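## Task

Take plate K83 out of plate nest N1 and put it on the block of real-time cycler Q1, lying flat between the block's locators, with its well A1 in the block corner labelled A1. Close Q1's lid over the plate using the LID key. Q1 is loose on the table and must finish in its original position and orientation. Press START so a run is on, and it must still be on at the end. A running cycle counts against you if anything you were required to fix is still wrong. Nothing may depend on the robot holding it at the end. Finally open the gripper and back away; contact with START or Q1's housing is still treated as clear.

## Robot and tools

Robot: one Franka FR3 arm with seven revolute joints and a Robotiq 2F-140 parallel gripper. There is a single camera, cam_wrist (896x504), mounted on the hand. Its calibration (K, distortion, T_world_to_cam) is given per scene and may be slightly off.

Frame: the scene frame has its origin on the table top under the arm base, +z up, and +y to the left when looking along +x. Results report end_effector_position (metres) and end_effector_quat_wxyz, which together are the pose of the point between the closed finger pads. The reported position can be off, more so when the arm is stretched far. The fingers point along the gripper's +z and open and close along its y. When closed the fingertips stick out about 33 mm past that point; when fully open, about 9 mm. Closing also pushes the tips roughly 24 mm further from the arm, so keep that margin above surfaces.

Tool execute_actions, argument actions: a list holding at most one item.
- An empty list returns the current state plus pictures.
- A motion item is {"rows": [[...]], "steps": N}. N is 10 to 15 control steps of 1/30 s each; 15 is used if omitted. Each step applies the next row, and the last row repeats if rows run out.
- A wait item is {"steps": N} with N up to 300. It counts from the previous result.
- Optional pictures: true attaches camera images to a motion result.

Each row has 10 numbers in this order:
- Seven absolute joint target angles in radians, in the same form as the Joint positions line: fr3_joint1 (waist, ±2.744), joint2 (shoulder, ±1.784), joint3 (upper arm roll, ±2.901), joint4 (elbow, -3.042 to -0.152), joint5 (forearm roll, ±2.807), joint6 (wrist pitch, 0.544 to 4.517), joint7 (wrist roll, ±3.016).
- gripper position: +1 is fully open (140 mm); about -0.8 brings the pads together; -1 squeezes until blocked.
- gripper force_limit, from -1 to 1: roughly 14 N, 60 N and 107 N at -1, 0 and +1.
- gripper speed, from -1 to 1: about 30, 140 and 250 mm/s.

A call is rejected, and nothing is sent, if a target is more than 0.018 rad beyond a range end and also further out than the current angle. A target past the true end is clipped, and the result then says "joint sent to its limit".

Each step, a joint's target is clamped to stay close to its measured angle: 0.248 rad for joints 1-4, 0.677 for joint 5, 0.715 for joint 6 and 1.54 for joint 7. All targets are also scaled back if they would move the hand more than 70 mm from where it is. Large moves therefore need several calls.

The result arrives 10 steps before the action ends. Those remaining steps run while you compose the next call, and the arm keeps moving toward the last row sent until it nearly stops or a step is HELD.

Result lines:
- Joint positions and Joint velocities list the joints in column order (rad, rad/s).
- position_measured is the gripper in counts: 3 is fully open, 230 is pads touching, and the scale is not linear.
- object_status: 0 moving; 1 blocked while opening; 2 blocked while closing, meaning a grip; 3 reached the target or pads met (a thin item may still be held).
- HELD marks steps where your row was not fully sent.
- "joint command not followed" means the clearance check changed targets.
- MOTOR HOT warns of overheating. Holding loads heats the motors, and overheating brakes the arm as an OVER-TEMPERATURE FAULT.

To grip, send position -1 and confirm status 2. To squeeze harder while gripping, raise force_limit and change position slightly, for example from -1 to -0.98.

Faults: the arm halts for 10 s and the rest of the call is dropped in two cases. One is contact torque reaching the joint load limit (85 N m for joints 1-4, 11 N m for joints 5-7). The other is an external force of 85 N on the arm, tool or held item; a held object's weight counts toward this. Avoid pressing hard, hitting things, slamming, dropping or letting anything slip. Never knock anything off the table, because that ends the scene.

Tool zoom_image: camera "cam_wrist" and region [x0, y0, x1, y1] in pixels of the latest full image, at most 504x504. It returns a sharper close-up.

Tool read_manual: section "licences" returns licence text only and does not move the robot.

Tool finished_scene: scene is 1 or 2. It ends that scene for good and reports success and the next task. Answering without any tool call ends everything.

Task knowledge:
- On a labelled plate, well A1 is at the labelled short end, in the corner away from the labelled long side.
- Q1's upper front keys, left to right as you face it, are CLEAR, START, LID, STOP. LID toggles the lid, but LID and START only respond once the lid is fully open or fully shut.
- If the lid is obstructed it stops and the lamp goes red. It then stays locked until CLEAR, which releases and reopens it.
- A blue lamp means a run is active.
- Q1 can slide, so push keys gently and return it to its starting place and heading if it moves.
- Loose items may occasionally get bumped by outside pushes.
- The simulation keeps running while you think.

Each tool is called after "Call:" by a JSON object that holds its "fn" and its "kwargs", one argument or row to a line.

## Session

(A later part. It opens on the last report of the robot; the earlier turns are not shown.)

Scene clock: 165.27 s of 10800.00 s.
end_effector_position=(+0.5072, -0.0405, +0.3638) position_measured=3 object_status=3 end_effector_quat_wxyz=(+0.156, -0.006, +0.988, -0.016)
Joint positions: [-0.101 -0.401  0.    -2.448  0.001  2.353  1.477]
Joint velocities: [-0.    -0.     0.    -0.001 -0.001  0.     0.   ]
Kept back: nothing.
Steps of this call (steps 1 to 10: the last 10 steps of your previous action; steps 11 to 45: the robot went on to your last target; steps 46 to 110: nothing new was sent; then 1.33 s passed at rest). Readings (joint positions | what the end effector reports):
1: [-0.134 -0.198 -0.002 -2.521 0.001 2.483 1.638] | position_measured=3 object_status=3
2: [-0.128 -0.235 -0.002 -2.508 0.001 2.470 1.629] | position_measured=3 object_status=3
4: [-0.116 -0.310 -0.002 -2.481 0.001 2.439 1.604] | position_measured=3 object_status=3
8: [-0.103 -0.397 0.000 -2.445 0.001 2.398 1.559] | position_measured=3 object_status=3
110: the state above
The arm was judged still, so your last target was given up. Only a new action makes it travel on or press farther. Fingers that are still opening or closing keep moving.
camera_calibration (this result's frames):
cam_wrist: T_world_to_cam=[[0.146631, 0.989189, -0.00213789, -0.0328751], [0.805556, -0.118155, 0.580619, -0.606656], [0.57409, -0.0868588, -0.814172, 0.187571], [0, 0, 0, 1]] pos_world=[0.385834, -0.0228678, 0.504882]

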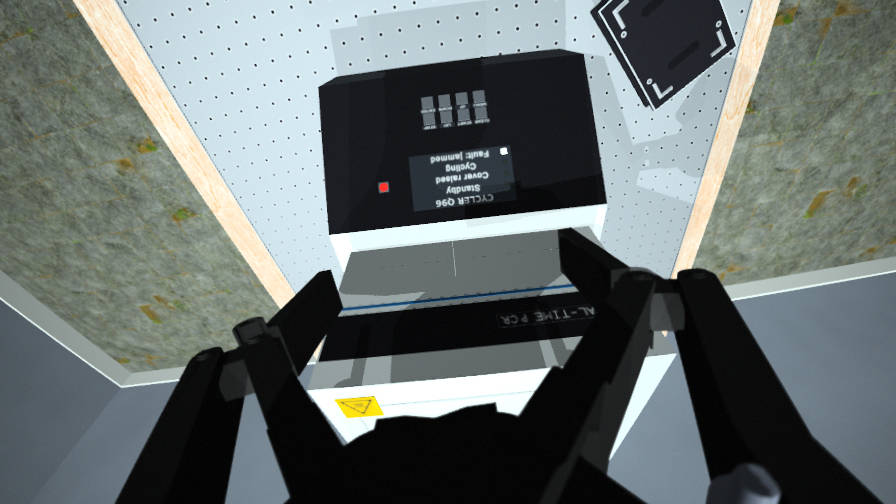

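Call:
{"fn": "execute_actions", "kwargs": {
  "actions": [
    {"rows":[[-0.177,-0.08,0,-2.58,0,2.545,1.696,1,0,0]]}
  ]
}}

Call:
{"fn": "execute_actions", "kwargs": {
  "actions": [
    {"steps":70}
  ]
}}

Call:
{"fn": "execute_actions", "kwargs": {
  "actions": [
    {"rows":[[-0.177,-0.074,0,-2.58,0,2.549,1.696,1,0,0],[-0.177,-0.068,0,-2.58,0,2.552,1.696,1,0,0],[-0.177,-0.062,0,-2.58,0,2.555,1.696,1,0,0],[-0.177,-0.056,0,-2.58,0,2.558,1.696,1,0,0],[-0.177,-0.05,0,-2.58,0,2.561,1.696,1,0,0],[-0.177,-0.044,0,-2.58,0,2.564,1.696,1,0,0],[-0.177,-0.038,0,-2.58,0,2.567,1.696,1,0,0],[-0.177,-0.032,0,-2.58,0,2.57,1.696,1,0,0],[-0.177,-0.026,0,-2.58,0,2.573,1.696,1,0,0],[-0.177,-0.02,0,-2.58,0,2.573,1.696,1,0,0],[-0.177,-0.01,0,-2.58,0,2.573,1.696,1,0,0]]}
  ]
}}

Call:
{"fn": "execute_actions", "kwargs": {
  "actions": [
    {"steps":25}
  ]
}}

Call:
{"fn": "execute_actions", "kwargs": {
  "actions": [
    {"rows":[[-0.1,-0.4,0,-2.45,0,2.35,1.47,1,0,0]]}
  ]
}}

Call:
{"fn": "execute_actions", "kwargs": {
  "actions": [
    {"steps":150}
  ],
  "pictures": true
}}

Call:
{"fn": "zoom_image", "kwargs": {
  "camera": "cam_wrist",
  "region": [340,200,600,410]
}}

Scene clock: 166.30 s of 10800.00 s.
end_effector_position=(+0.4902, -0.0565, +0.2799) position_measured=3 object_status=3 end_effector_quat_wxyz=(+0.098, +0.032, +0.995, -0.011)
Joint positions: [-0.137 -0.268  0.003 -2.5    0.001  2.419  1.517]
Joint velocities: [-0.199  1.023 -0.011 -0.391  0.001  0.322  0.256]
Steps of this call (steps 1 to 26: nothing new was sent; steps 27 to 31: the first 5 steps of this action). Readings (joint positions | what the end effector reports):
27: [-0.107 -0.390 0.003 -2.452 0.001 2.369 1.484] | position_measured=3 object_status=3
28: [-0.115 -0.365 0.003 -2.461 0.001 2.384 1.492] | position_measured=3 object_status=3
30: [-0.130 -0.302 0.003 -2.487 0.001 2.408 1.509] | position_measured=3 object_status=3
31: the state above

Scene clock: 168.63 s of 10800.00 s.
end_effector_position=(+0.4464, -0.0706, +0.1676) position_measured=3 object_status=3 end_effector_quat_wxyz=(+0.024, +0.138, +0.990, -0.002)
Joint positions: [-0.176 -0.079 -0.    -2.582  0.001  2.542  1.689]
Joint velocities: [-0.     0.     0.001  0.     0.001  0.001  0.   ]
Kept back: nothing.
Steps of this call (steps 1 to 10: the last 10 steps of your previous action; steps 11 to 45: the robot went on to your last target; steps 46 to 70: nothing new was sent). Readings (joint positions | what the end effector reports):
1: [-0.144 -0.233 0.002 -2.514 0.001 2.432 1.527] | position_measured=3 object_status=3
2: [-0.151 -0.198 0.002 -2.528 0.001 2.446 1.539] | position_measured=3 object_status=3
4: [-0.165 -0.130 0.001 -2.557 0.001 2.476 1.568] | position_measured=3 object_status=3
8: [-0.175 -0.079 -0.000 -2.584 0.001 2.507 1.611] | position_measured=3 object_status=3
70: the state above
The arm was judged still, so your last target was given up. Only a new action makes it travel on or press farther. Fingers that are still opening or closing keep moving.

Scene clock: 168.80 s of 10800.00 s.
end_effector_position=(+0.4457, -0.0705, +0.1622) position_measured=3 object_status=3 end_effector_quat_wxyz=(+0.021, +0.138, +0.990, -0.002)
Joint positions: [-0.176 -0.064 -0.    -2.581  0.001  2.549  1.689]
Joint velocities: [-0.     0.158  0.     0.001  0.001  0.053 -0.001]
Steps of this call (steps 1 to 5: the first 5 steps of this action). Readings (joint positions | what the end effector reports):
1: [-0.176 -0.078 -0.000 -2.582 0.001 2.542 1.689] | position_measured=3 object_status=3
2: [-0.176 -0.077 -0.000 -2.581 0.001 2.544 1.689] | position_measured=3 object_status=3
4: [-0.176 -0.069 -0.000 -2.581 0.001 2.547 1.689] | position_measured=3 object_status=3
5: the state above

Scene clock: 169.63 s of 10800.00 s.
end_effector_position=(+0.4421, -0.0702, +0.1485) position_measured=3 object_status=3 end_effector_quat_wxyz=(+0.011, +0.134, +0.991, -0.002)
Joint positions: [-0.176 -0.029 -0.    -2.577  0.001  2.561  1.681]
Joint velocities: [-0.     0.    -0.    -0.    -0.001 -0.    -0.002]
Kept back: nothing.
Steps of this call (steps 1 to 10: the last 10 steps of your previous action; steps 11 to 25: the robot went on to your last target). Readings (joint positions | what the end effector reports):
1: [-0.176 -0.059 -0.000 -2.581 0.001 2.551 1.689] | position_measured=3 object_status=3
2: [-0.176 -0.053 -0.000 -2.581 0.001 2.553 1.689] | position_measured=3 object_status=3
4: [-0.176 -0.041 -0.000 -2.581 0.001 2.558 1.689] | position_measured=3 object_status=3
8: [-0.176 -0.029 -0.000 -2.578 0.001 2.561 1.687] | position_measured=3 object_status=3
25: the state above

Scene clock: 169.80 s of 10800.00 s.
end_effector_position=(+0.4839, -0.0590, +0.2305) position_measured=3 object_status=3 end_effector_quat_wxyz=(+0.073, +0.096, +0.993, -0.004)
Joint positions: [-0.139 -0.17  -0.003 -2.522  0.001  2.488  1.64 ]
Joint velocities: [ 0.191 -1.08   0.02   0.37   0.001 -0.323 -0.233]
Steps of this call (steps 1 to 5: the first 5 steps of this action). Readings (joint positions | what the end effector reports):
1: [-0.170 -0.042 -0.003 -2.573 0.001 2.543 1.673] | position_measured=3 object_status=3
2: [-0.162 -0.069 -0.004 -2.563 0.001 2.526 1.664] | position_measured=3 object_status=3
4: [-0.146 -0.135 -0.003 -2.535 0.001 2.499 1.648] | position_measured=3 object_status=3
5: the state above

Scene clock: 174.80 s of 10800.00 s.
end_effector_position=(+0.5072, -0.0405, +0.3638) position_measured=3 object_status=3 end_effector_quat_wxyz=(+0.156, -0.006, +0.988, -0.016)
Joint positions: [-0.101 -0.401  0.    -2.448  0.001  2.353  1.477]
Joint velocities: [ 0.001  0.001 -0.    -0.     0.001  0.    -0.001]
Kept back: nothing.
Steps of this call (steps 1 to 10: the last 10 steps of your previous action; steps 11 to 45: the robot went on to your last target; steps 46 to 110: nothing new was sent; then 1.33 s passed at rest). Readings (joint positions | what the end effector reports):
1: [-0.132 -0.207 -0.002 -2.510 0.001 2.476 1.632] | position_measured=3 object_status=3
2: [-0.126 -0.245 -0.002 -2.498 0.001 2.462 1.622] | position_measured=3 object_status=3
4: [-0.114 -0.321 -0.001 -2.474 0.001 2.432 1.597] | position_measured=3 object_status=3
8: [-0.102 -0.399 0.000 -2.444 0.001 2.395 1.554] | position_measured=3 object_status=3
110: the state above
The arm was judged still, so your last target was given up. Only a new action makes it travel on or press farther. Fingers that are still opening or closing keep moving.
camera_calibration (this result's frames):
cam_wrist: T_world_to_cam=[[0.146622, 0.98919, -0.00212945, -0.0328837], [0.805556, -0.118153, 0.580619, -0.606658], [0.574091, -0.0868471, -0.814173, 0.18757], [0, 0, 0, 1]] pos_world=[0.385837, -0.0228605, 0.504882]

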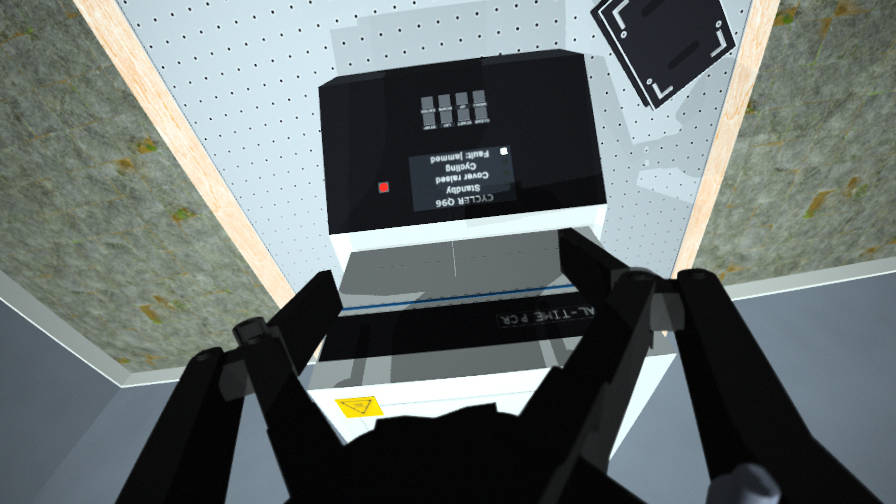

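Region (340, 200, 600, 410) of cam_wrist's 896x504 image, scaled by 1.938, with more detail than that image has; it fills the top 407 rows of this view, and the rest is white.

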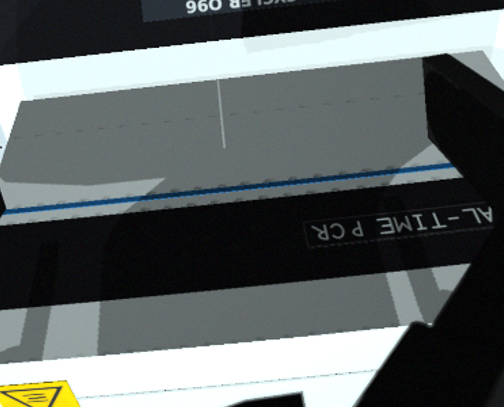

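Call:
{"fn": "execute_actions", "kwargs": {
  "actions": [
    {"rows":[[0.165,-0.05,0,-2.508,0,2.5,1.743,1,0,0]]}
  ]
}}

Call:
{"fn": "execute_actions", "kwargs": {
  "actions": [
    {"steps":70}
  ],
  "pictures": true
}}

Call:
{"fn": "execute_actions", "kwargs": {
  "actions": [
    {"rows":[[0.165,-0.043,0,-2.508,0,2.505,1.743,1,0,0],[0.165,-0.036,0,-2.508,0,2.51,1.743,1,0,0],[0.165,-0.029,0,-2.508,0,2.515,1.743,1,0,0],[0.165,-0.022,0,-2.508,0,2.52,1.743,1,0,0],[0.165,-0.015,0,-2.508,0,2.525,1.743,1,0,0],[0.165,-0.008,0,-2.508,0,2.53,1.743,1,0,0],[0.165,-0.001,0,-2.508,0,2.535,1.743,1,0,0],[0.165,0.006,0,-2.508,0,2.535,1.743,1,0,0],[0.165,0.013,0,-2.508,0,2.535,1.743,1,0,0],[0.165,0.02,0,-2.508,0,2.535,1.743,1,0,0]]}
  ]
}}

Call:
{"fn": "execute_actions", "kwargs": {
  "actions": [
    {"steps":25}
  ],
  "pictures": true
}}

Scene clock: 175.60 s of 10800.00 s.
end_effector_position=(+0.5056, +0.0169, +0.2993) position_measured=3 object_status=3 end_effector_quat_wxyz=(+0.111, -0.039, +0.993, -0.003)
Joint positions: [ 0.019 -0.276 -0.007 -2.463  0.001  2.4    1.523]
Joint velocities: [ 0.658  0.98   0.066 -0.154 -0.001  0.226  0.275]
Steps of this call (steps 1 to 19: nothing new was sent; steps 20 to 24: the first 5 steps of this action). Readings (joint positions | what the end effector reports):
20: [-0.083 -0.390 -0.008 -2.447 0.001 2.364 1.485] | position_measured=3 object_status=3
21: [-0.057 -0.366 -0.010 -2.449 0.001 2.375 1.494] | position_measured=3 object_status=3
23: [-0.005 -0.308 -0.009 -2.458 0.001 2.392 1.513] | position_measured=3 object_status=3
24: the state above

Scene clock: 177.93 s of 10800.00 s.
end_effector_position=(+0.4633, +0.0867, +0.1773) position_measured=3 object_status=3 end_effector_quat_wxyz=(+0.022, -0.009, +1.000, +0.000)
Joint positions: [ 0.164 -0.049  0.001 -2.51   0.001  2.497  1.736]
Joint velocities: [ 0.    -0.001 -0.002 -0.    -0.     0.     0.001]
Kept back: nothing.
Steps of this call (steps 1 to 10: the last 10 steps of your previous action; steps 11 to 45: the robot went on to your last target; steps 46 to 70: nothing new was sent). Readings (joint positions | what the end effector reports):
1: [0.042 -0.242 -0.006 -2.468 0.001 2.409 1.533] | position_measured=3 object_status=3
2: [0.064 -0.208 -0.006 -2.474 0.001 2.418 1.544] | position_measured=3 object_status=3
4: [0.108 -0.138 -0.004 -2.486 0.001 2.439 1.574] | position_measured=3 object_status=3
8: [0.158 -0.055 0.004 -2.511 0.001 2.466 1.631] | position_measured=3 object_status=3
70: the state above
The arm was judged still, so your last target was given up. Only a new action makes it travel on or press farther. Fingers that are still opening or closing keep moving.
camera_calibration (this result's frames):
cam_wrist: T_world_to_cam=[[0.138416, 0.990317, -0.0106016, -0.147446], [0.931676, -0.126574, 0.340527, -0.463051], [0.335888, -0.0570116, -0.940175, 0.202136], [0, 0, 0, 1]] pos_world=[0.383927, 0.0989321, 0.346162]

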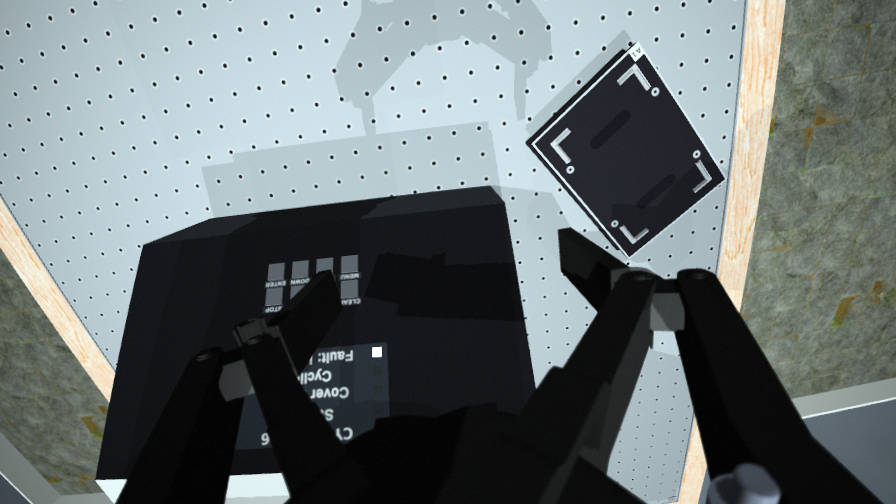

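Scene clock: 178.10 s of 10800.00 s.
end_effector_position=(+0.4633, +0.0866, +0.1708) position_measured=3 object_status=3 end_effector_quat_wxyz=(+0.020, -0.009, +1.000, +0.000)
Joint positions: [ 0.164 -0.032  0.001 -2.508  0.001  2.508  1.736]
Joint velocities: [ 0.     0.187 -0.001 -0.     0.001  0.088 -0.001]
Steps of this call (steps 1 to 5: the first 5 steps of this action). Readings (joint positions | what the end effector reports):
1: [0.164 -0.048 0.001 -2.510 0.001 2.498 1.736] | position_measured=3 object_status=3
2: [0.164 -0.046 0.001 -2.509 0.001 2.499 1.736] | position_measured=3 object_status=3
4: [0.164 -0.037 0.001 -2.509 0.001 2.504 1.736] | position_measured=3 object_status=3
5: the state above

Scene clock: 178.93 s of 10800.00 s.
end_effector_position=(+0.4581, +0.0855, +0.1495) position_measured=3 object_status=3 end_effector_quat_wxyz=(+0.007, -0.008, +1.000, -0.002)
Joint positions: [ 0.164  0.019  0.001 -2.508  0.001  2.531  1.736]
Joint velocities: [ 0.001 -0.001  0.     0.001 -0.001  0.001 -0.   ]
Kept back: nothing.
Steps of this call (steps 1 to 10: the last 10 steps of your previous action; steps 11 to 25: the robot went on to your last target). Readings (joint positions | what the end effector reports):
1: [0.164 -0.025 0.001 -2.508 0.001 2.511 1.736] | position_measured=3 object_status=3
2: [0.164 -0.018 0.001 -2.508 0.001 2.515 1.736] | position_measured=3 object_status=3
4: [0.164 -0.004 0.001 -2.508 0.001 2.520 1.736] | position_measured=3 object_status=3
8: [0.164 0.016 0.001 -2.508 0.001 2.526 1.736] | position_measured=3 object_status=3
25: the state above
camera_calibration (this result's frames):
cam_wrist: T_world_to_cam=[[0.138345, 0.990173, -0.0204317, -0.144369], [0.941658, -0.125119, 0.312451, -0.44944], [0.306824, -0.0624658, -0.949714, 0.19283], [0, 0, 0, 1]] pos_world=[0.384026, 0.0987616, 0.320612]

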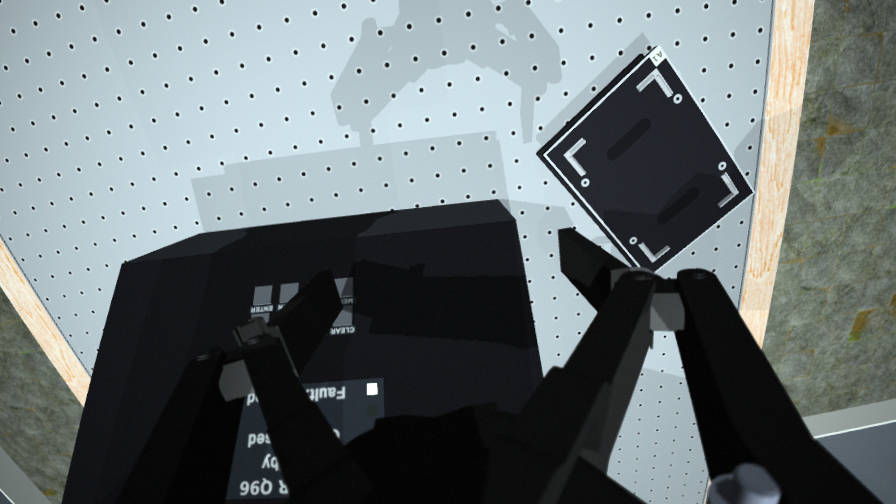

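Call:
{"fn": "execute_actions", "kwargs": {
  "actions": [
    {"rows":[[0.184,0.005,0,-2.505,0,2.535,1.762,1,0,0],[0.184,0.005,0,-2.505,0,2.535,1.762,1,0,0],[0.184,0.005,0,-2.505,0,2.535,1.762,1,0,0],[0.184,0.005,0,-2.505,0,2.535,1.762,1,0,0],[0.184,0.005,0,-2.505,0,2.535,1.762,1,0,0],[0.184,0.005,0,-2.505,0,2.535,1.762,1,0,0],[0.184,0.012,0,-2.505,0,2.54,1.762,1,0,0],[0.184,0.019,0,-2.505,0,2.54,1.762,1,0,0],[0.184,0.026,0,-2.505,0,2.545,1.762,1,0,0],[0.184,0.033,0,-2.505,0,2.545,1.762,1,0,0],[0.184,0.04,0,-2.505,0,2.55,1.762,1,0,0],[0.184,0.047,0,-2.505,0,2.55,1.762,1,0,0]]}
  ]
}}

Call:
{"fn": "execute_actions", "kwargs": {
  "actions": [
    {"steps":25}
  ],
  "pictures": true
}}

Call:
{"fn": "execute_actions", "kwargs": {
  "actions": [
    {"rows":[[-0.1,-0.4,0,-2.45,0,2.35,1.47,1,0,0]]}
  ]
}}

Call:
{"fn": "execute_actions", "kwargs": {
  "actions": [
    {"steps":150}
  ],
  "pictures": true
}}

Call:
{"fn": "zoom_image", "kwargs": {
  "camera": "cam_wrist",
  "region": [340,200,600,410]
}}

Scene clock: 179.83 s of 10800.00 s.
end_effector_position=(+0.4607, +0.0935, +0.1553) position_measured=3 object_status=3 end_effector_quat_wxyz=(+0.013, -0.012, +1.000, -0.001)
Joint positions: [ 0.181  0.008 -0.    -2.507  0.001  2.532  1.744]
Joint velocities: [ 0.046 -0.035  0.003  0.013  0.     0.003  0.037]
Steps of this call (steps 1 to 15: the robot went on to your last target; steps 16 to 22: nothing new was sent; steps 23 to 27: the first 5 steps of this action). Readings (joint positions | what the end effector reports):
23: [0.167 0.017 -0.001 -2.508 0.001 2.532 1.738] | position_measured=3 object_status=3
24: [0.172 0.014 -0.001 -2.508 0.001 2.532 1.740] | position_measured=3 object_status=3
26: [0.179 0.009 -0.000 -2.507 0.001 2.532 1.743] | position_measured=3 object_status=3
27: the state above

Scene clock: 180.67 s of 10800.00 s.
end_effector_position=(+0.4575, +0.0938, +0.1432) position_measured=3 object_status=3 end_effector_quat_wxyz=(+0.005, -0.005, +1.000, -0.003)
Joint positions: [ 0.183  0.038 -0.    -2.504  0.001  2.542  1.762]
Joint velocities: [ 0.001 -0.    -0.    -0.001 -0.002  0.001  0.004]
Kept back: nothing.
Steps of this call (steps 1 to 10: the last 10 steps of your previous action; steps 11 to 25: the robot went on to your last target). Readings (joint positions | what the end effector reports):
1: [0.182 0.007 -0.000 -2.506 0.001 2.532 1.745] | position_measured=3 object_status=3
2: [0.182 0.007 -0.000 -2.506 0.001 2.533 1.746] | position_measured=3 object_status=3
4: [0.183 0.012 -0.000 -2.505 0.001 2.535 1.748] | position_measured=3 object_status=3
8: [0.183 0.036 -0.000 -2.505 0.001 2.541 1.751] | position_measured=3 object_status=3
25: the state above
camera_calibration (this result's frames):
cam_wrist: T_world_to_cam=[[0.145703, 0.989091, -0.0216828, -0.155679], [0.941821, -0.131963, 0.309126, -0.444823], [0.302893, -0.0654619, -0.950774, 0.189773], [0, 0, 0, 1]] pos_world=[0.384146, 0.107703, 0.314562]

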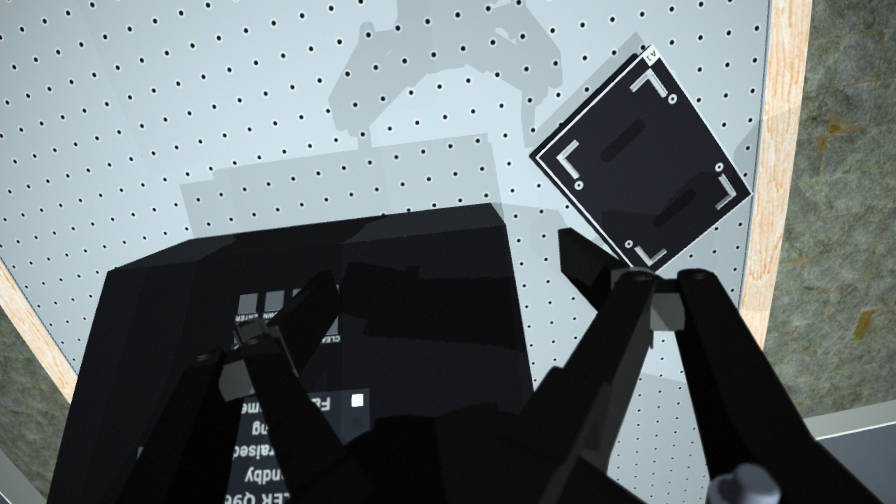

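Scene clock: 180.83 s of 10800.00 s.
end_effector_position=(+0.4871, +0.0395, +0.2078) position_measured=3 object_status=3 end_effector_quat_wxyz=(+0.048, +0.029, +0.998, +0.002)
Joint positions: [ 0.054 -0.095  0.008 -2.487  0.     2.48   1.709]
Joint velocities: [-0.74  -1.009 -0.095  0.166 -0.    -0.296 -0.317]
Steps of this call (steps 1 to 5: the first 5 steps of this action). Readings (joint positions | what the end effector reports):
1: [0.165 0.025 0.009 -2.505 0.000 2.528 1.752] | position_measured=3 object_status=3
2: [0.138 -0.002 0.012 -2.503 0.000 2.513 1.741] | position_measured=3 object_status=3
4: [0.080 -0.062 0.010 -2.492 0.000 2.491 1.720] | position_measured=3 object_status=3
5: the state above

Scene clock: 185.83 s of 10800.00 s.
end_effector_position=(+0.5073, -0.0401, +0.3638) position_measured=3 object_status=3 end_effector_quat_wxyz=(+0.156, -0.006, +0.988, -0.016)
Joint positions: [-0.099 -0.401 -0.001 -2.448  0.     2.353  1.477]
Joint velocities: [-0.001  0.001  0.001 -0.     0.001 -0.    -0.   ]
Kept back: nothing.
Steps of this call (steps 1 to 10: the last 10 steps of your previous action; steps 11 to 45: the robot went on to your last target; steps 46 to 110: nothing new was sent; then 1.33 s passed at rest). Readings (joint positions | what the end effector reports):
1: [0.029 -0.130 0.006 -2.482 0.000 2.470 1.698] | position_measured=3 object_status=3
2: [0.007 -0.167 0.003 -2.477 0.000 2.460 1.687] | position_measured=3 object_status=3
4: [-0.031 -0.246 0.001 -2.469 0.000 2.439 1.662] | position_measured=3 object_status=3
8: [-0.088 -0.378 -0.003 -2.446 0.000 2.398 1.599] | position_measured=3 object_status=3
110: the state above
The arm was judged still, so your last target was given up. Only a new action makes it travel on or press farther. Fingers that are still opening or closing keep moving.
camera_calibration (this result's frames):
cam_wrist: T_world_to_cam=[[0.14539, 0.989372, -0.0021224, -0.0326719], [0.805716, -0.117156, 0.5806, -0.606677], [0.574181, -0.0861236, -0.814186, 0.187561], [0, 0, 0, 1]] pos_world=[0.385866, -0.0225978, 0.504876]

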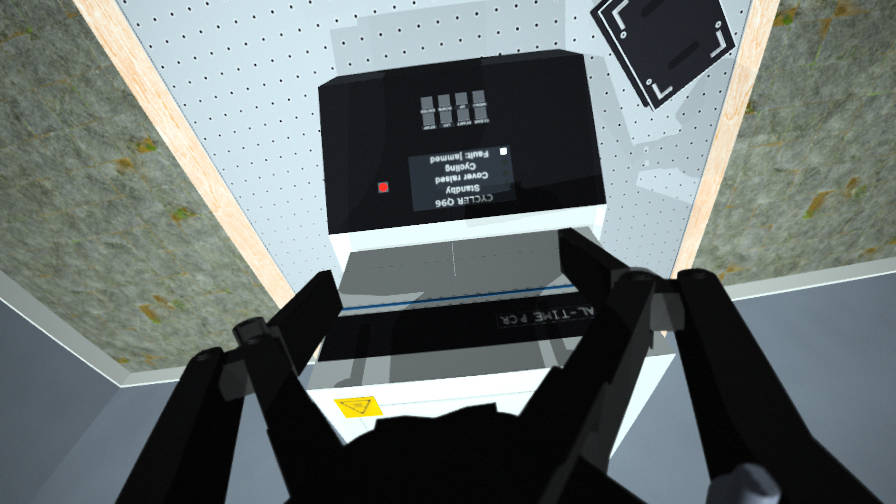

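Region (340, 200, 600, 410) of cam_wrist's 896x504 image, scaled by 1.938, with more detail than that image has; it fills the top 407 rows of this view, and the rest is white.

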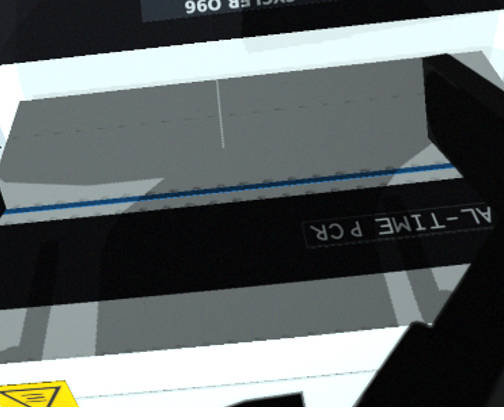

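Call:
{"fn": "execute_actions", "kwargs": {
  "actions": [
    {"rows":[[0.188,-0.01,0,-2.483,0,2.52,1.766,1,0,0]]}
  ]
}}

Call:
{"fn": "execute_actions", "kwargs": {
  "actions": [
    {"steps":70}
  ]
}}

Call:
{"fn": "execute_actions", "kwargs": {
  "actions": [
    {"rows":[[0.188,-0.003,0,-2.483,0,2.522,1.766,1,0,0],[0.188,0.004,0,-2.483,0,2.524,1.766,1,0,0],[0.188,0.011,0,-2.483,0,2.526,1.766,1,0,0],[0.188,0.018,0,-2.483,0,2.528,1.766,1,0,0],[0.188,0.025,0,-2.483,0,2.53,1.766,1,0,0],[0.188,0.032,0,-2.483,0,2.532,1.766,1,0,0],[0.188,0.039,0,-2.483,0,2.534,1.766,1,0,0],[0.188,0.046,0,-2.483,0,2.536,1.766,1,0,0],[0.188,0.053,0,-2.483,0,2.538,1.766,1,0,0],[0.188,0.06,0,-2.483,0,2.54,1.766,1,0,0]]}
  ]
}}

Call:
{"fn": "execute_actions", "kwargs": {
  "actions": [
    {"steps":25}
  ]
}}

Call:
{"fn": "execute_actions", "kwargs": {
  "actions": [
    {"rows":[[-0.1,-0.4,0,-2.45,0,2.35,1.47,1,0,0]]}
  ]
}}

Call:
{"fn": "execute_actions", "kwargs": {
  "actions": [
    {"steps":150}
  ],
  "pictures": true
}}

Call:
{"fn": "zoom_image", "kwargs": {
  "camera": "cam_wrist",
  "region": [340,200,600,410]
}}

Scene clock: 186.53 s of 10800.00 s.
end_effector_position=(+0.5115, +0.0221, +0.3033) position_measured=3 object_status=3 end_effector_quat_wxyz=(+0.117, -0.041, +0.992, -0.002)
Joint positions: [ 0.031 -0.27  -0.009 -2.452  0.     2.407  1.528]
Joint velocities: [ 0.725  0.995  0.076 -0.086 -0.001  0.268  0.306]
Steps of this call (steps 1 to 16: nothing new was sent; steps 17 to 21: the first 5 steps of this action). Readings (joint positions | what the end effector reports):
17: [-0.079 -0.389 -0.010 -2.446 0.000 2.365 1.487] | position_measured=3 object_status=3
18: [-0.052 -0.363 -0.012 -2.445 0.000 2.378 1.497] | position_measured=3 object_status=3
20: [0.004 -0.303 -0.011 -2.450 0.000 2.398 1.518] | position_measured=3 object_status=3
21: the state above

Scene clock: 188.87 s of 10800.00 s.
end_effector_position=(+0.4716, +0.0994, +0.1703) position_measured=3 object_status=3 end_effector_quat_wxyz=(+0.024, -0.009, +1.000, +0.001)
Joint positions: [ 0.187 -0.009  0.001 -2.485  0.     2.517  1.759]
Joint velocities: [ 0.     0.001 -0.     0.001  0.    -0.     0.001]
Kept back: nothing.
Steps of this call (steps 1 to 10: the last 10 steps of your previous action; steps 11 to 45: the robot went on to your last target; steps 46 to 70: nothing new was sent). Readings (joint positions | what the end effector reports):
1: [0.055 -0.236 -0.007 -2.455 0.000 2.417 1.539] | position_measured=3 object_status=3
2: [0.077 -0.199 -0.006 -2.457 0.000 2.426 1.550] | position_measured=3 object_status=3
4: [0.120 -0.125 -0.004 -2.465 0.000 2.447 1.579] | position_measured=3 object_status=3
8: [0.179 -0.020 0.004 -2.486 0.000 2.481 1.642] | position_measured=3 object_status=3
70: the state above
The arm was judged still, so your last target was given up. Only a new action makes it travel on or press farther. Fingers that are still opening or closing keep moving.

Scene clock: 189.03 s of 10800.00 s.
end_effector_position=(+0.4697, +0.0990, +0.1632) position_measured=3 object_status=3 end_effector_quat_wxyz=(+0.019, -0.009, +1.000, +0.000)
Joint positions: [ 0.187  0.008  0.001 -2.483  0.     2.522  1.759]
Joint velocities: [ 0.001  0.187  0.001 -0.001 -0.001  0.032 -0.   ]
Steps of this call (steps 1 to 5: the first 5 steps of this action). Readings (joint positions | what the end effector reports):
1: [0.187 -0.008 0.001 -2.485 0.000 2.517 1.759] | position_measured=3 object_status=3
2: [0.187 -0.006 0.001 -2.484 0.000 2.518 1.759] | position_measured=3 object_status=3
4: [0.187 0.002 0.001 -2.483 0.000 2.520 1.759] | position_measured=3 object_status=3
5: the state above

Scene clock: 189.87 s of 10800.00 s.
end_effector_position=(+0.4650, +0.0980, +0.1484) position_measured=3 object_status=3 end_effector_quat_wxyz=(+0.007, -0.002, +1.000, -0.002)
Joint positions: [ 0.187  0.044  0.001 -2.479  0.     2.528  1.774]
Joint velocities: [ 0.     0.001  0.001  0.002 -0.001 -0.     0.004]
Kept back: nothing.
Steps of this call (steps 1 to 10: the last 10 steps of your previous action; steps 11 to 25: the robot went on to your last target). Readings (joint positions | what the end effector reports):
1: [0.187 0.015 0.001 -2.483 0.000 2.523 1.759] | position_measured=3 object_status=3
2: [0.187 0.022 0.001 -2.483 0.000 2.524 1.759] | position_measured=3 object_status=3
4: [0.187 0.036 0.001 -2.483 0.000 2.527 1.759] | position_measured=3 object_status=3
8: [0.187 0.043 0.001 -2.481 0.000 2.528 1.766] | position_measured=3 object_status=3
25: the state above

Scene clock: 190.03 s of 10800.00 s.
end_effector_position=(+0.4907, +0.0409, +0.2118) position_measured=3 object_status=3 end_effector_quat_wxyz=(+0.049, +0.032, +0.998, +0.002)
Joint positions: [ 0.055 -0.093  0.009 -2.473 -0.     2.47   1.718]
Joint velocities: [-0.768 -1.024 -0.106  0.1    0.002 -0.279 -0.336]
Steps of this call (steps 1 to 5: the first 5 steps of this action). Readings (joint positions | what the end effector reports):
1: [0.169 0.030 0.011 -2.482 -0.000 2.514 1.763] | position_measured=3 object_status=3
2: [0.141 0.002 0.014 -2.482 -0.000 2.501 1.752] | position_measured=3 object_status=3
4: [0.082 -0.059 0.011 -2.476 -0.000 2.480 1.729] | position_measured=3 object_status=3
5: the state above

Scene clock: 195.03 s of 10800.00 s.
end_effector_position=(+0.5073, -0.0402, +0.3638) position_measured=3 object_status=3 end_effector_quat_wxyz=(+0.156, -0.006, +0.988, -0.016)
Joint positions: [-0.099 -0.401 -0.001 -2.448 -0.     2.353  1.477]
Joint velocities: [-0.    -0.001 -0.001 -0.     0.001 -0.     0.   ]
Kept back: nothing.
Steps of this call (steps 1 to 10: the last 10 steps of your previous action; steps 11 to 45: the robot went on to your last target; steps 46 to 110: nothing new was sent; then 1.33 s passed at rest). Readings (joint positions | what the end effector reports):
1: [0.030 -0.129 0.006 -2.470 -0.000 2.460 1.706] | position_measured=3 object_status=3
2: [0.007 -0.167 0.004 -2.468 -0.000 2.451 1.694] | position_measured=3 object_status=3
4: [-0.033 -0.247 0.001 -2.462 -0.000 2.431 1.668] | position_measured=3 object_status=3
8: [-0.089 -0.380 -0.004 -2.445 -0.000 2.394 1.603] | position_measured=3 object_status=3
110: the state above
The arm was judged still, so your last target was given up. Only a new action makes it travel on or press farther. Fingers that are still opening or closing keep moving.
camera_calibration (this result's frames):
cam_wrist: T_world_to_cam=[[0.14511, 0.989412, -0.00268267, -0.0322215], [0.805788, -0.116605, 0.580611, -0.606696], [0.57415, -0.0864139, -0.814177, 0.18755], [0, 0, 0, 1]] pos_world=[0.385862, -0.0226563, 0.504866]

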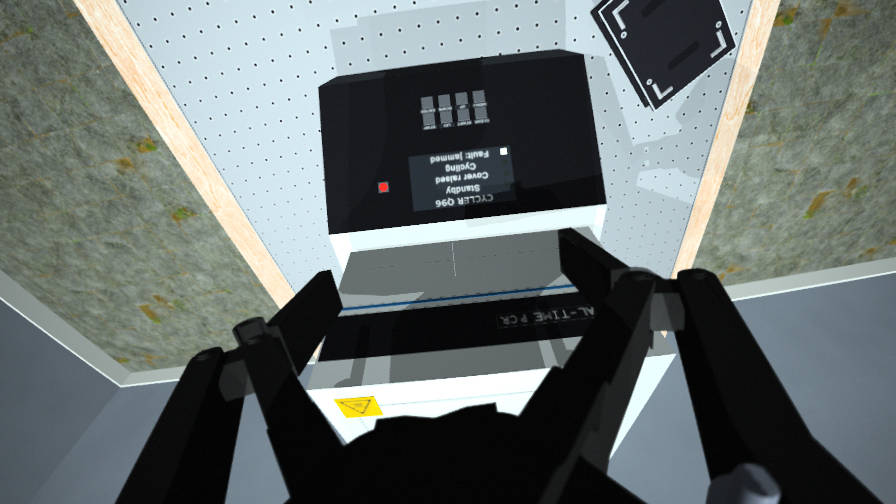

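Region (340, 200, 600, 410) of cam_wrist's 896x504 image, scaled by 1.938, with more detail than that image has; it fills the top 407 rows of this view, and the rest is white.

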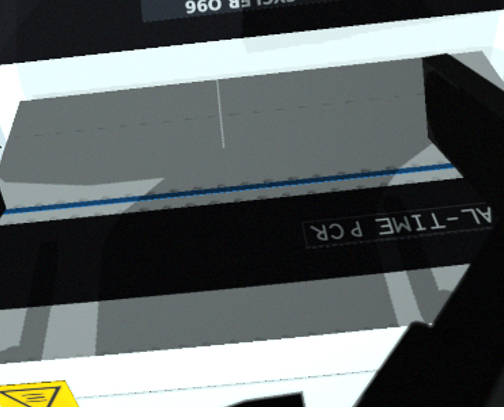

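Call:
{"fn": "execute_actions", "kwargs": {
  "actions": [
    {"rows":[[0.174,-0.01,0,-2.48,0,2.52,1.752,1,0,0]]}
  ]
}}

Call:
{"fn": "execute_actions", "kwargs": {
  "actions": [
    {"steps":70}
  ]
}}

Call:
{"fn": "execute_actions", "kwargs": {
  "actions": [
    {"rows":[[0.174,-0.003,0,-2.48,0,2.522,1.752,1,0,0],[0.174,0.004,0,-2.48,0,2.524,1.752,1,0,0],[0.174,0.011,0,-2.48,0,2.526,1.752,1,0,0],[0.174,0.018,0,-2.48,0,2.528,1.752,1,0,0],[0.174,0.025,0,-2.48,0,2.53,1.752,1,0,0],[0.174,0.032,0,-2.48,0,2.532,1.752,1,0,0],[0.174,0.039,0,-2.48,0,2.534,1.752,1,0,0],[0.174,0.046,0,-2.48,0,2.536,1.752,1,0,0],[0.174,0.053,0,-2.48,0,2.538,1.752,1,0,0],[0.174,0.062,0,-2.48,0,2.54,1.752,1,0,0]]}
  ]
}}

Call:
{"fn": "execute_actions", "kwargs": {
  "actions": [
    {"steps":35}
  ],
  "pictures": true
}}

Call:
{"fn": "execute_actions", "kwargs": {
  "actions": [
    {"rows":[[-0.1,-0.4,0,-2.45,0,2.35,1.47,1,0,0]]}
  ]
}}

Call:
{"fn": "execute_actions", "kwargs": {
  "actions": [
    {"steps":150}
  ],
  "pictures": true
}}

Call:
{"fn": "zoom_image", "kwargs": {
  "camera": "cam_wrist",
  "region": [340,200,600,410]
}}

Scene clock: 195.97 s of 10800.00 s.
end_effector_position=(+0.5122, +0.0213, +0.3028) position_measured=3 object_status=3 end_effector_quat_wxyz=(+0.117, -0.041, +0.992, -0.002)
Joint positions: [ 0.029 -0.268 -0.009 -2.451 -0.     2.408  1.527]
Joint velocities: [ 0.696  1.027  0.075 -0.082  0.001  0.274  0.299]
Steps of this call (steps 1 to 23: nothing new was sent; steps 24 to 28: the first 5 steps of this action). Readings (joint positions | what the end effector reports):
24: [-0.079 -0.388 -0.010 -2.445 -0.000 2.365 1.486] | position_measured=3 object_status=3
25: [-0.052 -0.362 -0.012 -2.444 -0.000 2.378 1.496] | position_measured=3 object_status=3
27: [0.003 -0.301 -0.010 -2.448 -0.000 2.399 1.516] | position_measured=3 object_status=3
28: the state above

Scene clock: 198.30 s of 10800.00 s.
end_effector_position=(+0.4746, +0.0931, +0.1716) position_measured=3 object_status=3 end_effector_quat_wxyz=(+0.026, -0.009, +1.000, +0.001)
Joint positions: [ 0.173 -0.009  0.001 -2.482 -0.     2.517  1.745]
Joint velocities: [-0.    -0.001  0.001  0.001 -0.001  0.     0.001]
Kept back: nothing.
Steps of this call (steps 1 to 10: the last 10 steps of your previous action; steps 11 to 45: the robot went on to your last target; steps 46 to 70: nothing new was sent). Readings (joint positions | what the end effector reports):
1: [0.051 -0.232 -0.007 -2.453 -0.000 2.418 1.537] | position_measured=3 object_status=3
2: [0.073 -0.195 -0.006 -2.456 -0.000 2.427 1.548] | position_measured=3 object_status=3
4: [0.114 -0.119 -0.004 -2.463 -0.000 2.449 1.576] | position_measured=3 object_status=3
8: [0.166 -0.019 0.003 -2.484 -0.000 2.482 1.636] | position_measured=3 object_status=3
70: the state above
The arm was judged still, so your last target was given up. Only a new action makes it travel on or press farther. Fingers that are still opening or closing keep moving.

Scene clock: 198.47 s of 10800.00 s.
end_effector_position=(+0.4728, +0.0927, +0.1644) position_measured=3 object_status=3 end_effector_quat_wxyz=(+0.021, -0.009, +1.000, +0.000)
Joint positions: [ 0.173  0.008  0.001 -2.48  -0.     2.522  1.745]
Joint velocities: [-0.001  0.187 -0.001 -0.     0.     0.033  0.001]
Steps of this call (steps 1 to 5: the first 5 steps of this action). Readings (joint positions | what the end effector reports):
1: [0.173 -0.008 0.001 -2.482 -0.000 2.517 1.745] | position_measured=3 object_status=3
2: [0.173 -0.006 0.001 -2.481 -0.000 2.518 1.745] | position_measured=3 object_status=3
4: [0.173 0.002 0.001 -2.480 -0.000 2.520 1.745] | position_measured=3 object_status=3
5: the state above

Scene clock: 199.63 s of 10800.00 s.
end_effector_position=(+0.4706, +0.0921, +0.1528) position_measured=3 object_status=3 end_effector_quat_wxyz=(+0.012, +0.001, +1.000, -0.002)
Joint positions: [ 0.173  0.039  0.001 -2.473 -0.001  2.527  1.767]
Joint velocities: [-0.    -0.001 -0.001 -0.     0.001 -0.001  0.001]
Kept back: nothing.
Steps of this call (steps 1 to 10: the last 10 steps of your previous action; steps 11 to 30: the robot went on to your last target; steps 31 to 35: nothing new was sent). Readings (joint positions | what the end effector reports):
1: [0.173 0.015 0.001 -2.480 -0.000 2.523 1.745] | position_measured=3 object_status=3
2: [0.173 0.022 0.001 -2.480 -0.000 2.524 1.745] | position_measured=3 object_status=3
4: [0.173 0.035 0.001 -2.479 -0.001 2.529 1.745] | position_measured=3 object_status=3
8: [0.173 0.038 0.001 -2.475 -0.001 2.527 1.755] | position_measured=3 object_status=3
35: the state above
The arm was judged still, so your last target was given up. Only a new action makes it travel on or press farther. Fingers that are still opening or closing keep moving.
camera_calibration (this result's frames):
cam_wrist: T_world_to_cam=[[0.158194, 0.987251, -0.0176115, -0.162035], [0.935844, -0.144221, 0.321554, -0.458305], [0.314915, -0.0673496, -0.946727, 0.188799], [0, 0, 0, 1]] pos_world=[0.395079, 0.106588, 0.323258]

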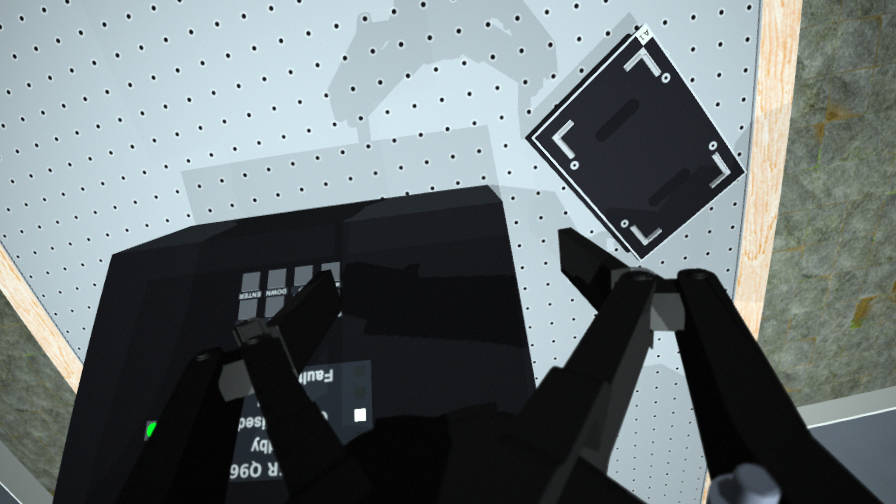

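Scene clock: 199.80 s of 10800.00 s.
end_effector_position=(+0.4943, +0.0346, +0.2175) position_measured=3 object_status=3 end_effector_quat_wxyz=(+0.054, +0.035, +0.998, +0.002)
Joint positions: [ 0.042 -0.102  0.008 -2.47  -0.001  2.468  1.71 ]
Joint velocities: [-0.74  -1.062 -0.107  0.084 -0.    -0.289 -0.336]
Steps of this call (steps 1 to 5: the first 5 steps of this action). Readings (joint positions | what the end effector reports):
1: [0.154 0.025 0.011 -2.476 -0.001 2.513 1.756] | position_measured=3 object_status=3
2: [0.127 -0.003 0.014 -2.477 -0.001 2.500 1.745] | position_measured=3 object_status=3
4: [0.069 -0.067 0.011 -2.472 -0.001 2.478 1.722] | position_measured=3 object_status=3
5: the state above

Scene clock: 204.80 s of 10800.00 s.
end_effector_position=(+0.5072, -0.0403, +0.3637) position_measured=3 object_status=3 end_effector_quat_wxyz=(+0.156, -0.007, +0.988, -0.016)
Joint positions: [-0.099 -0.401 -0.001 -2.448 -0.001  2.353  1.477]
Joint velocities: [ 0.001 -0.001  0.002  0.    -0.001  0.     0.   ]
Kept back: nothing.
Steps of this call (steps 1 to 10: the last 10 steps of your previous action; steps 11 to 45: the robot went on to your last target; steps 46 to 150: nothing new was sent). Readings (joint positions | what the end effector reports):
1: [0.018 -0.139 0.006 -2.467 -0.001 2.458 1.699] | position_measured=3 object_status=3
2: [-0.003 -0.178 0.003 -2.465 -0.001 2.448 1.687] | position_measured=3 object_status=3
4: [-0.041 -0.260 0.001 -2.460 -0.001 2.428 1.660] | position_measured=3 object_status=3
8: [-0.092 -0.386 -0.004 -2.443 -0.001 2.392 1.595] | position_measured=3 object_status=3
150: the state above
The arm was judged still, so your last target was given up. Only a new action makes it travel on or press farther. Fingers that are still opening or closing keep moving.
camera_calibration (this result's frames):
cam_wrist: T_world_to_cam=[[0.14477, 0.98946, -0.00334151, -0.0316886], [0.805899, -0.115952, 0.580587, -0.60669], [0.57408, -0.0867444, -0.814191, 0.187561], [0, 0, 0, 1]] pos_world=[0.385843, -0.0227224, 0.504841]

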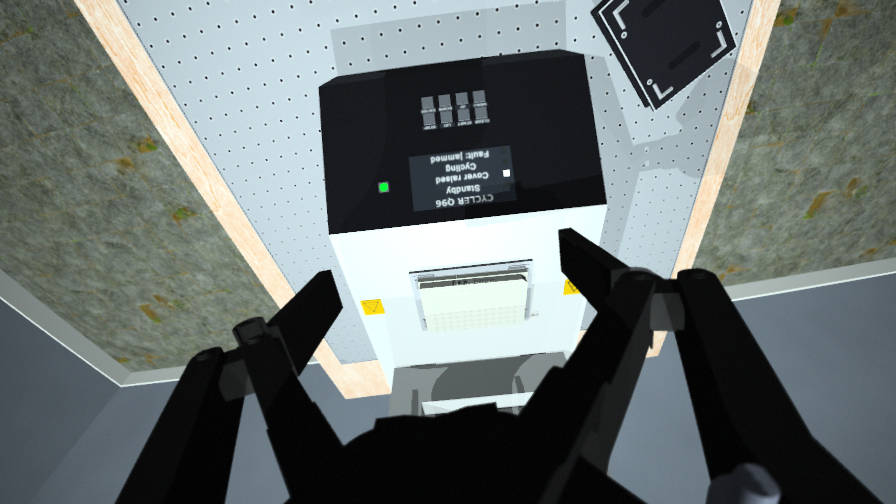

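Region (340, 200, 600, 410) of cam_wrist's 896x504 image, scaled by 1.938, with more detail than that image has; it fills the top 407 rows of this view, and the rest is white.

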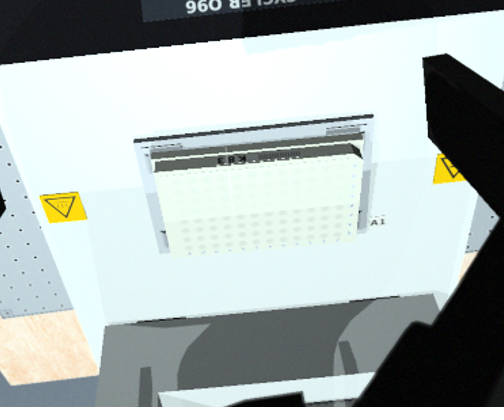

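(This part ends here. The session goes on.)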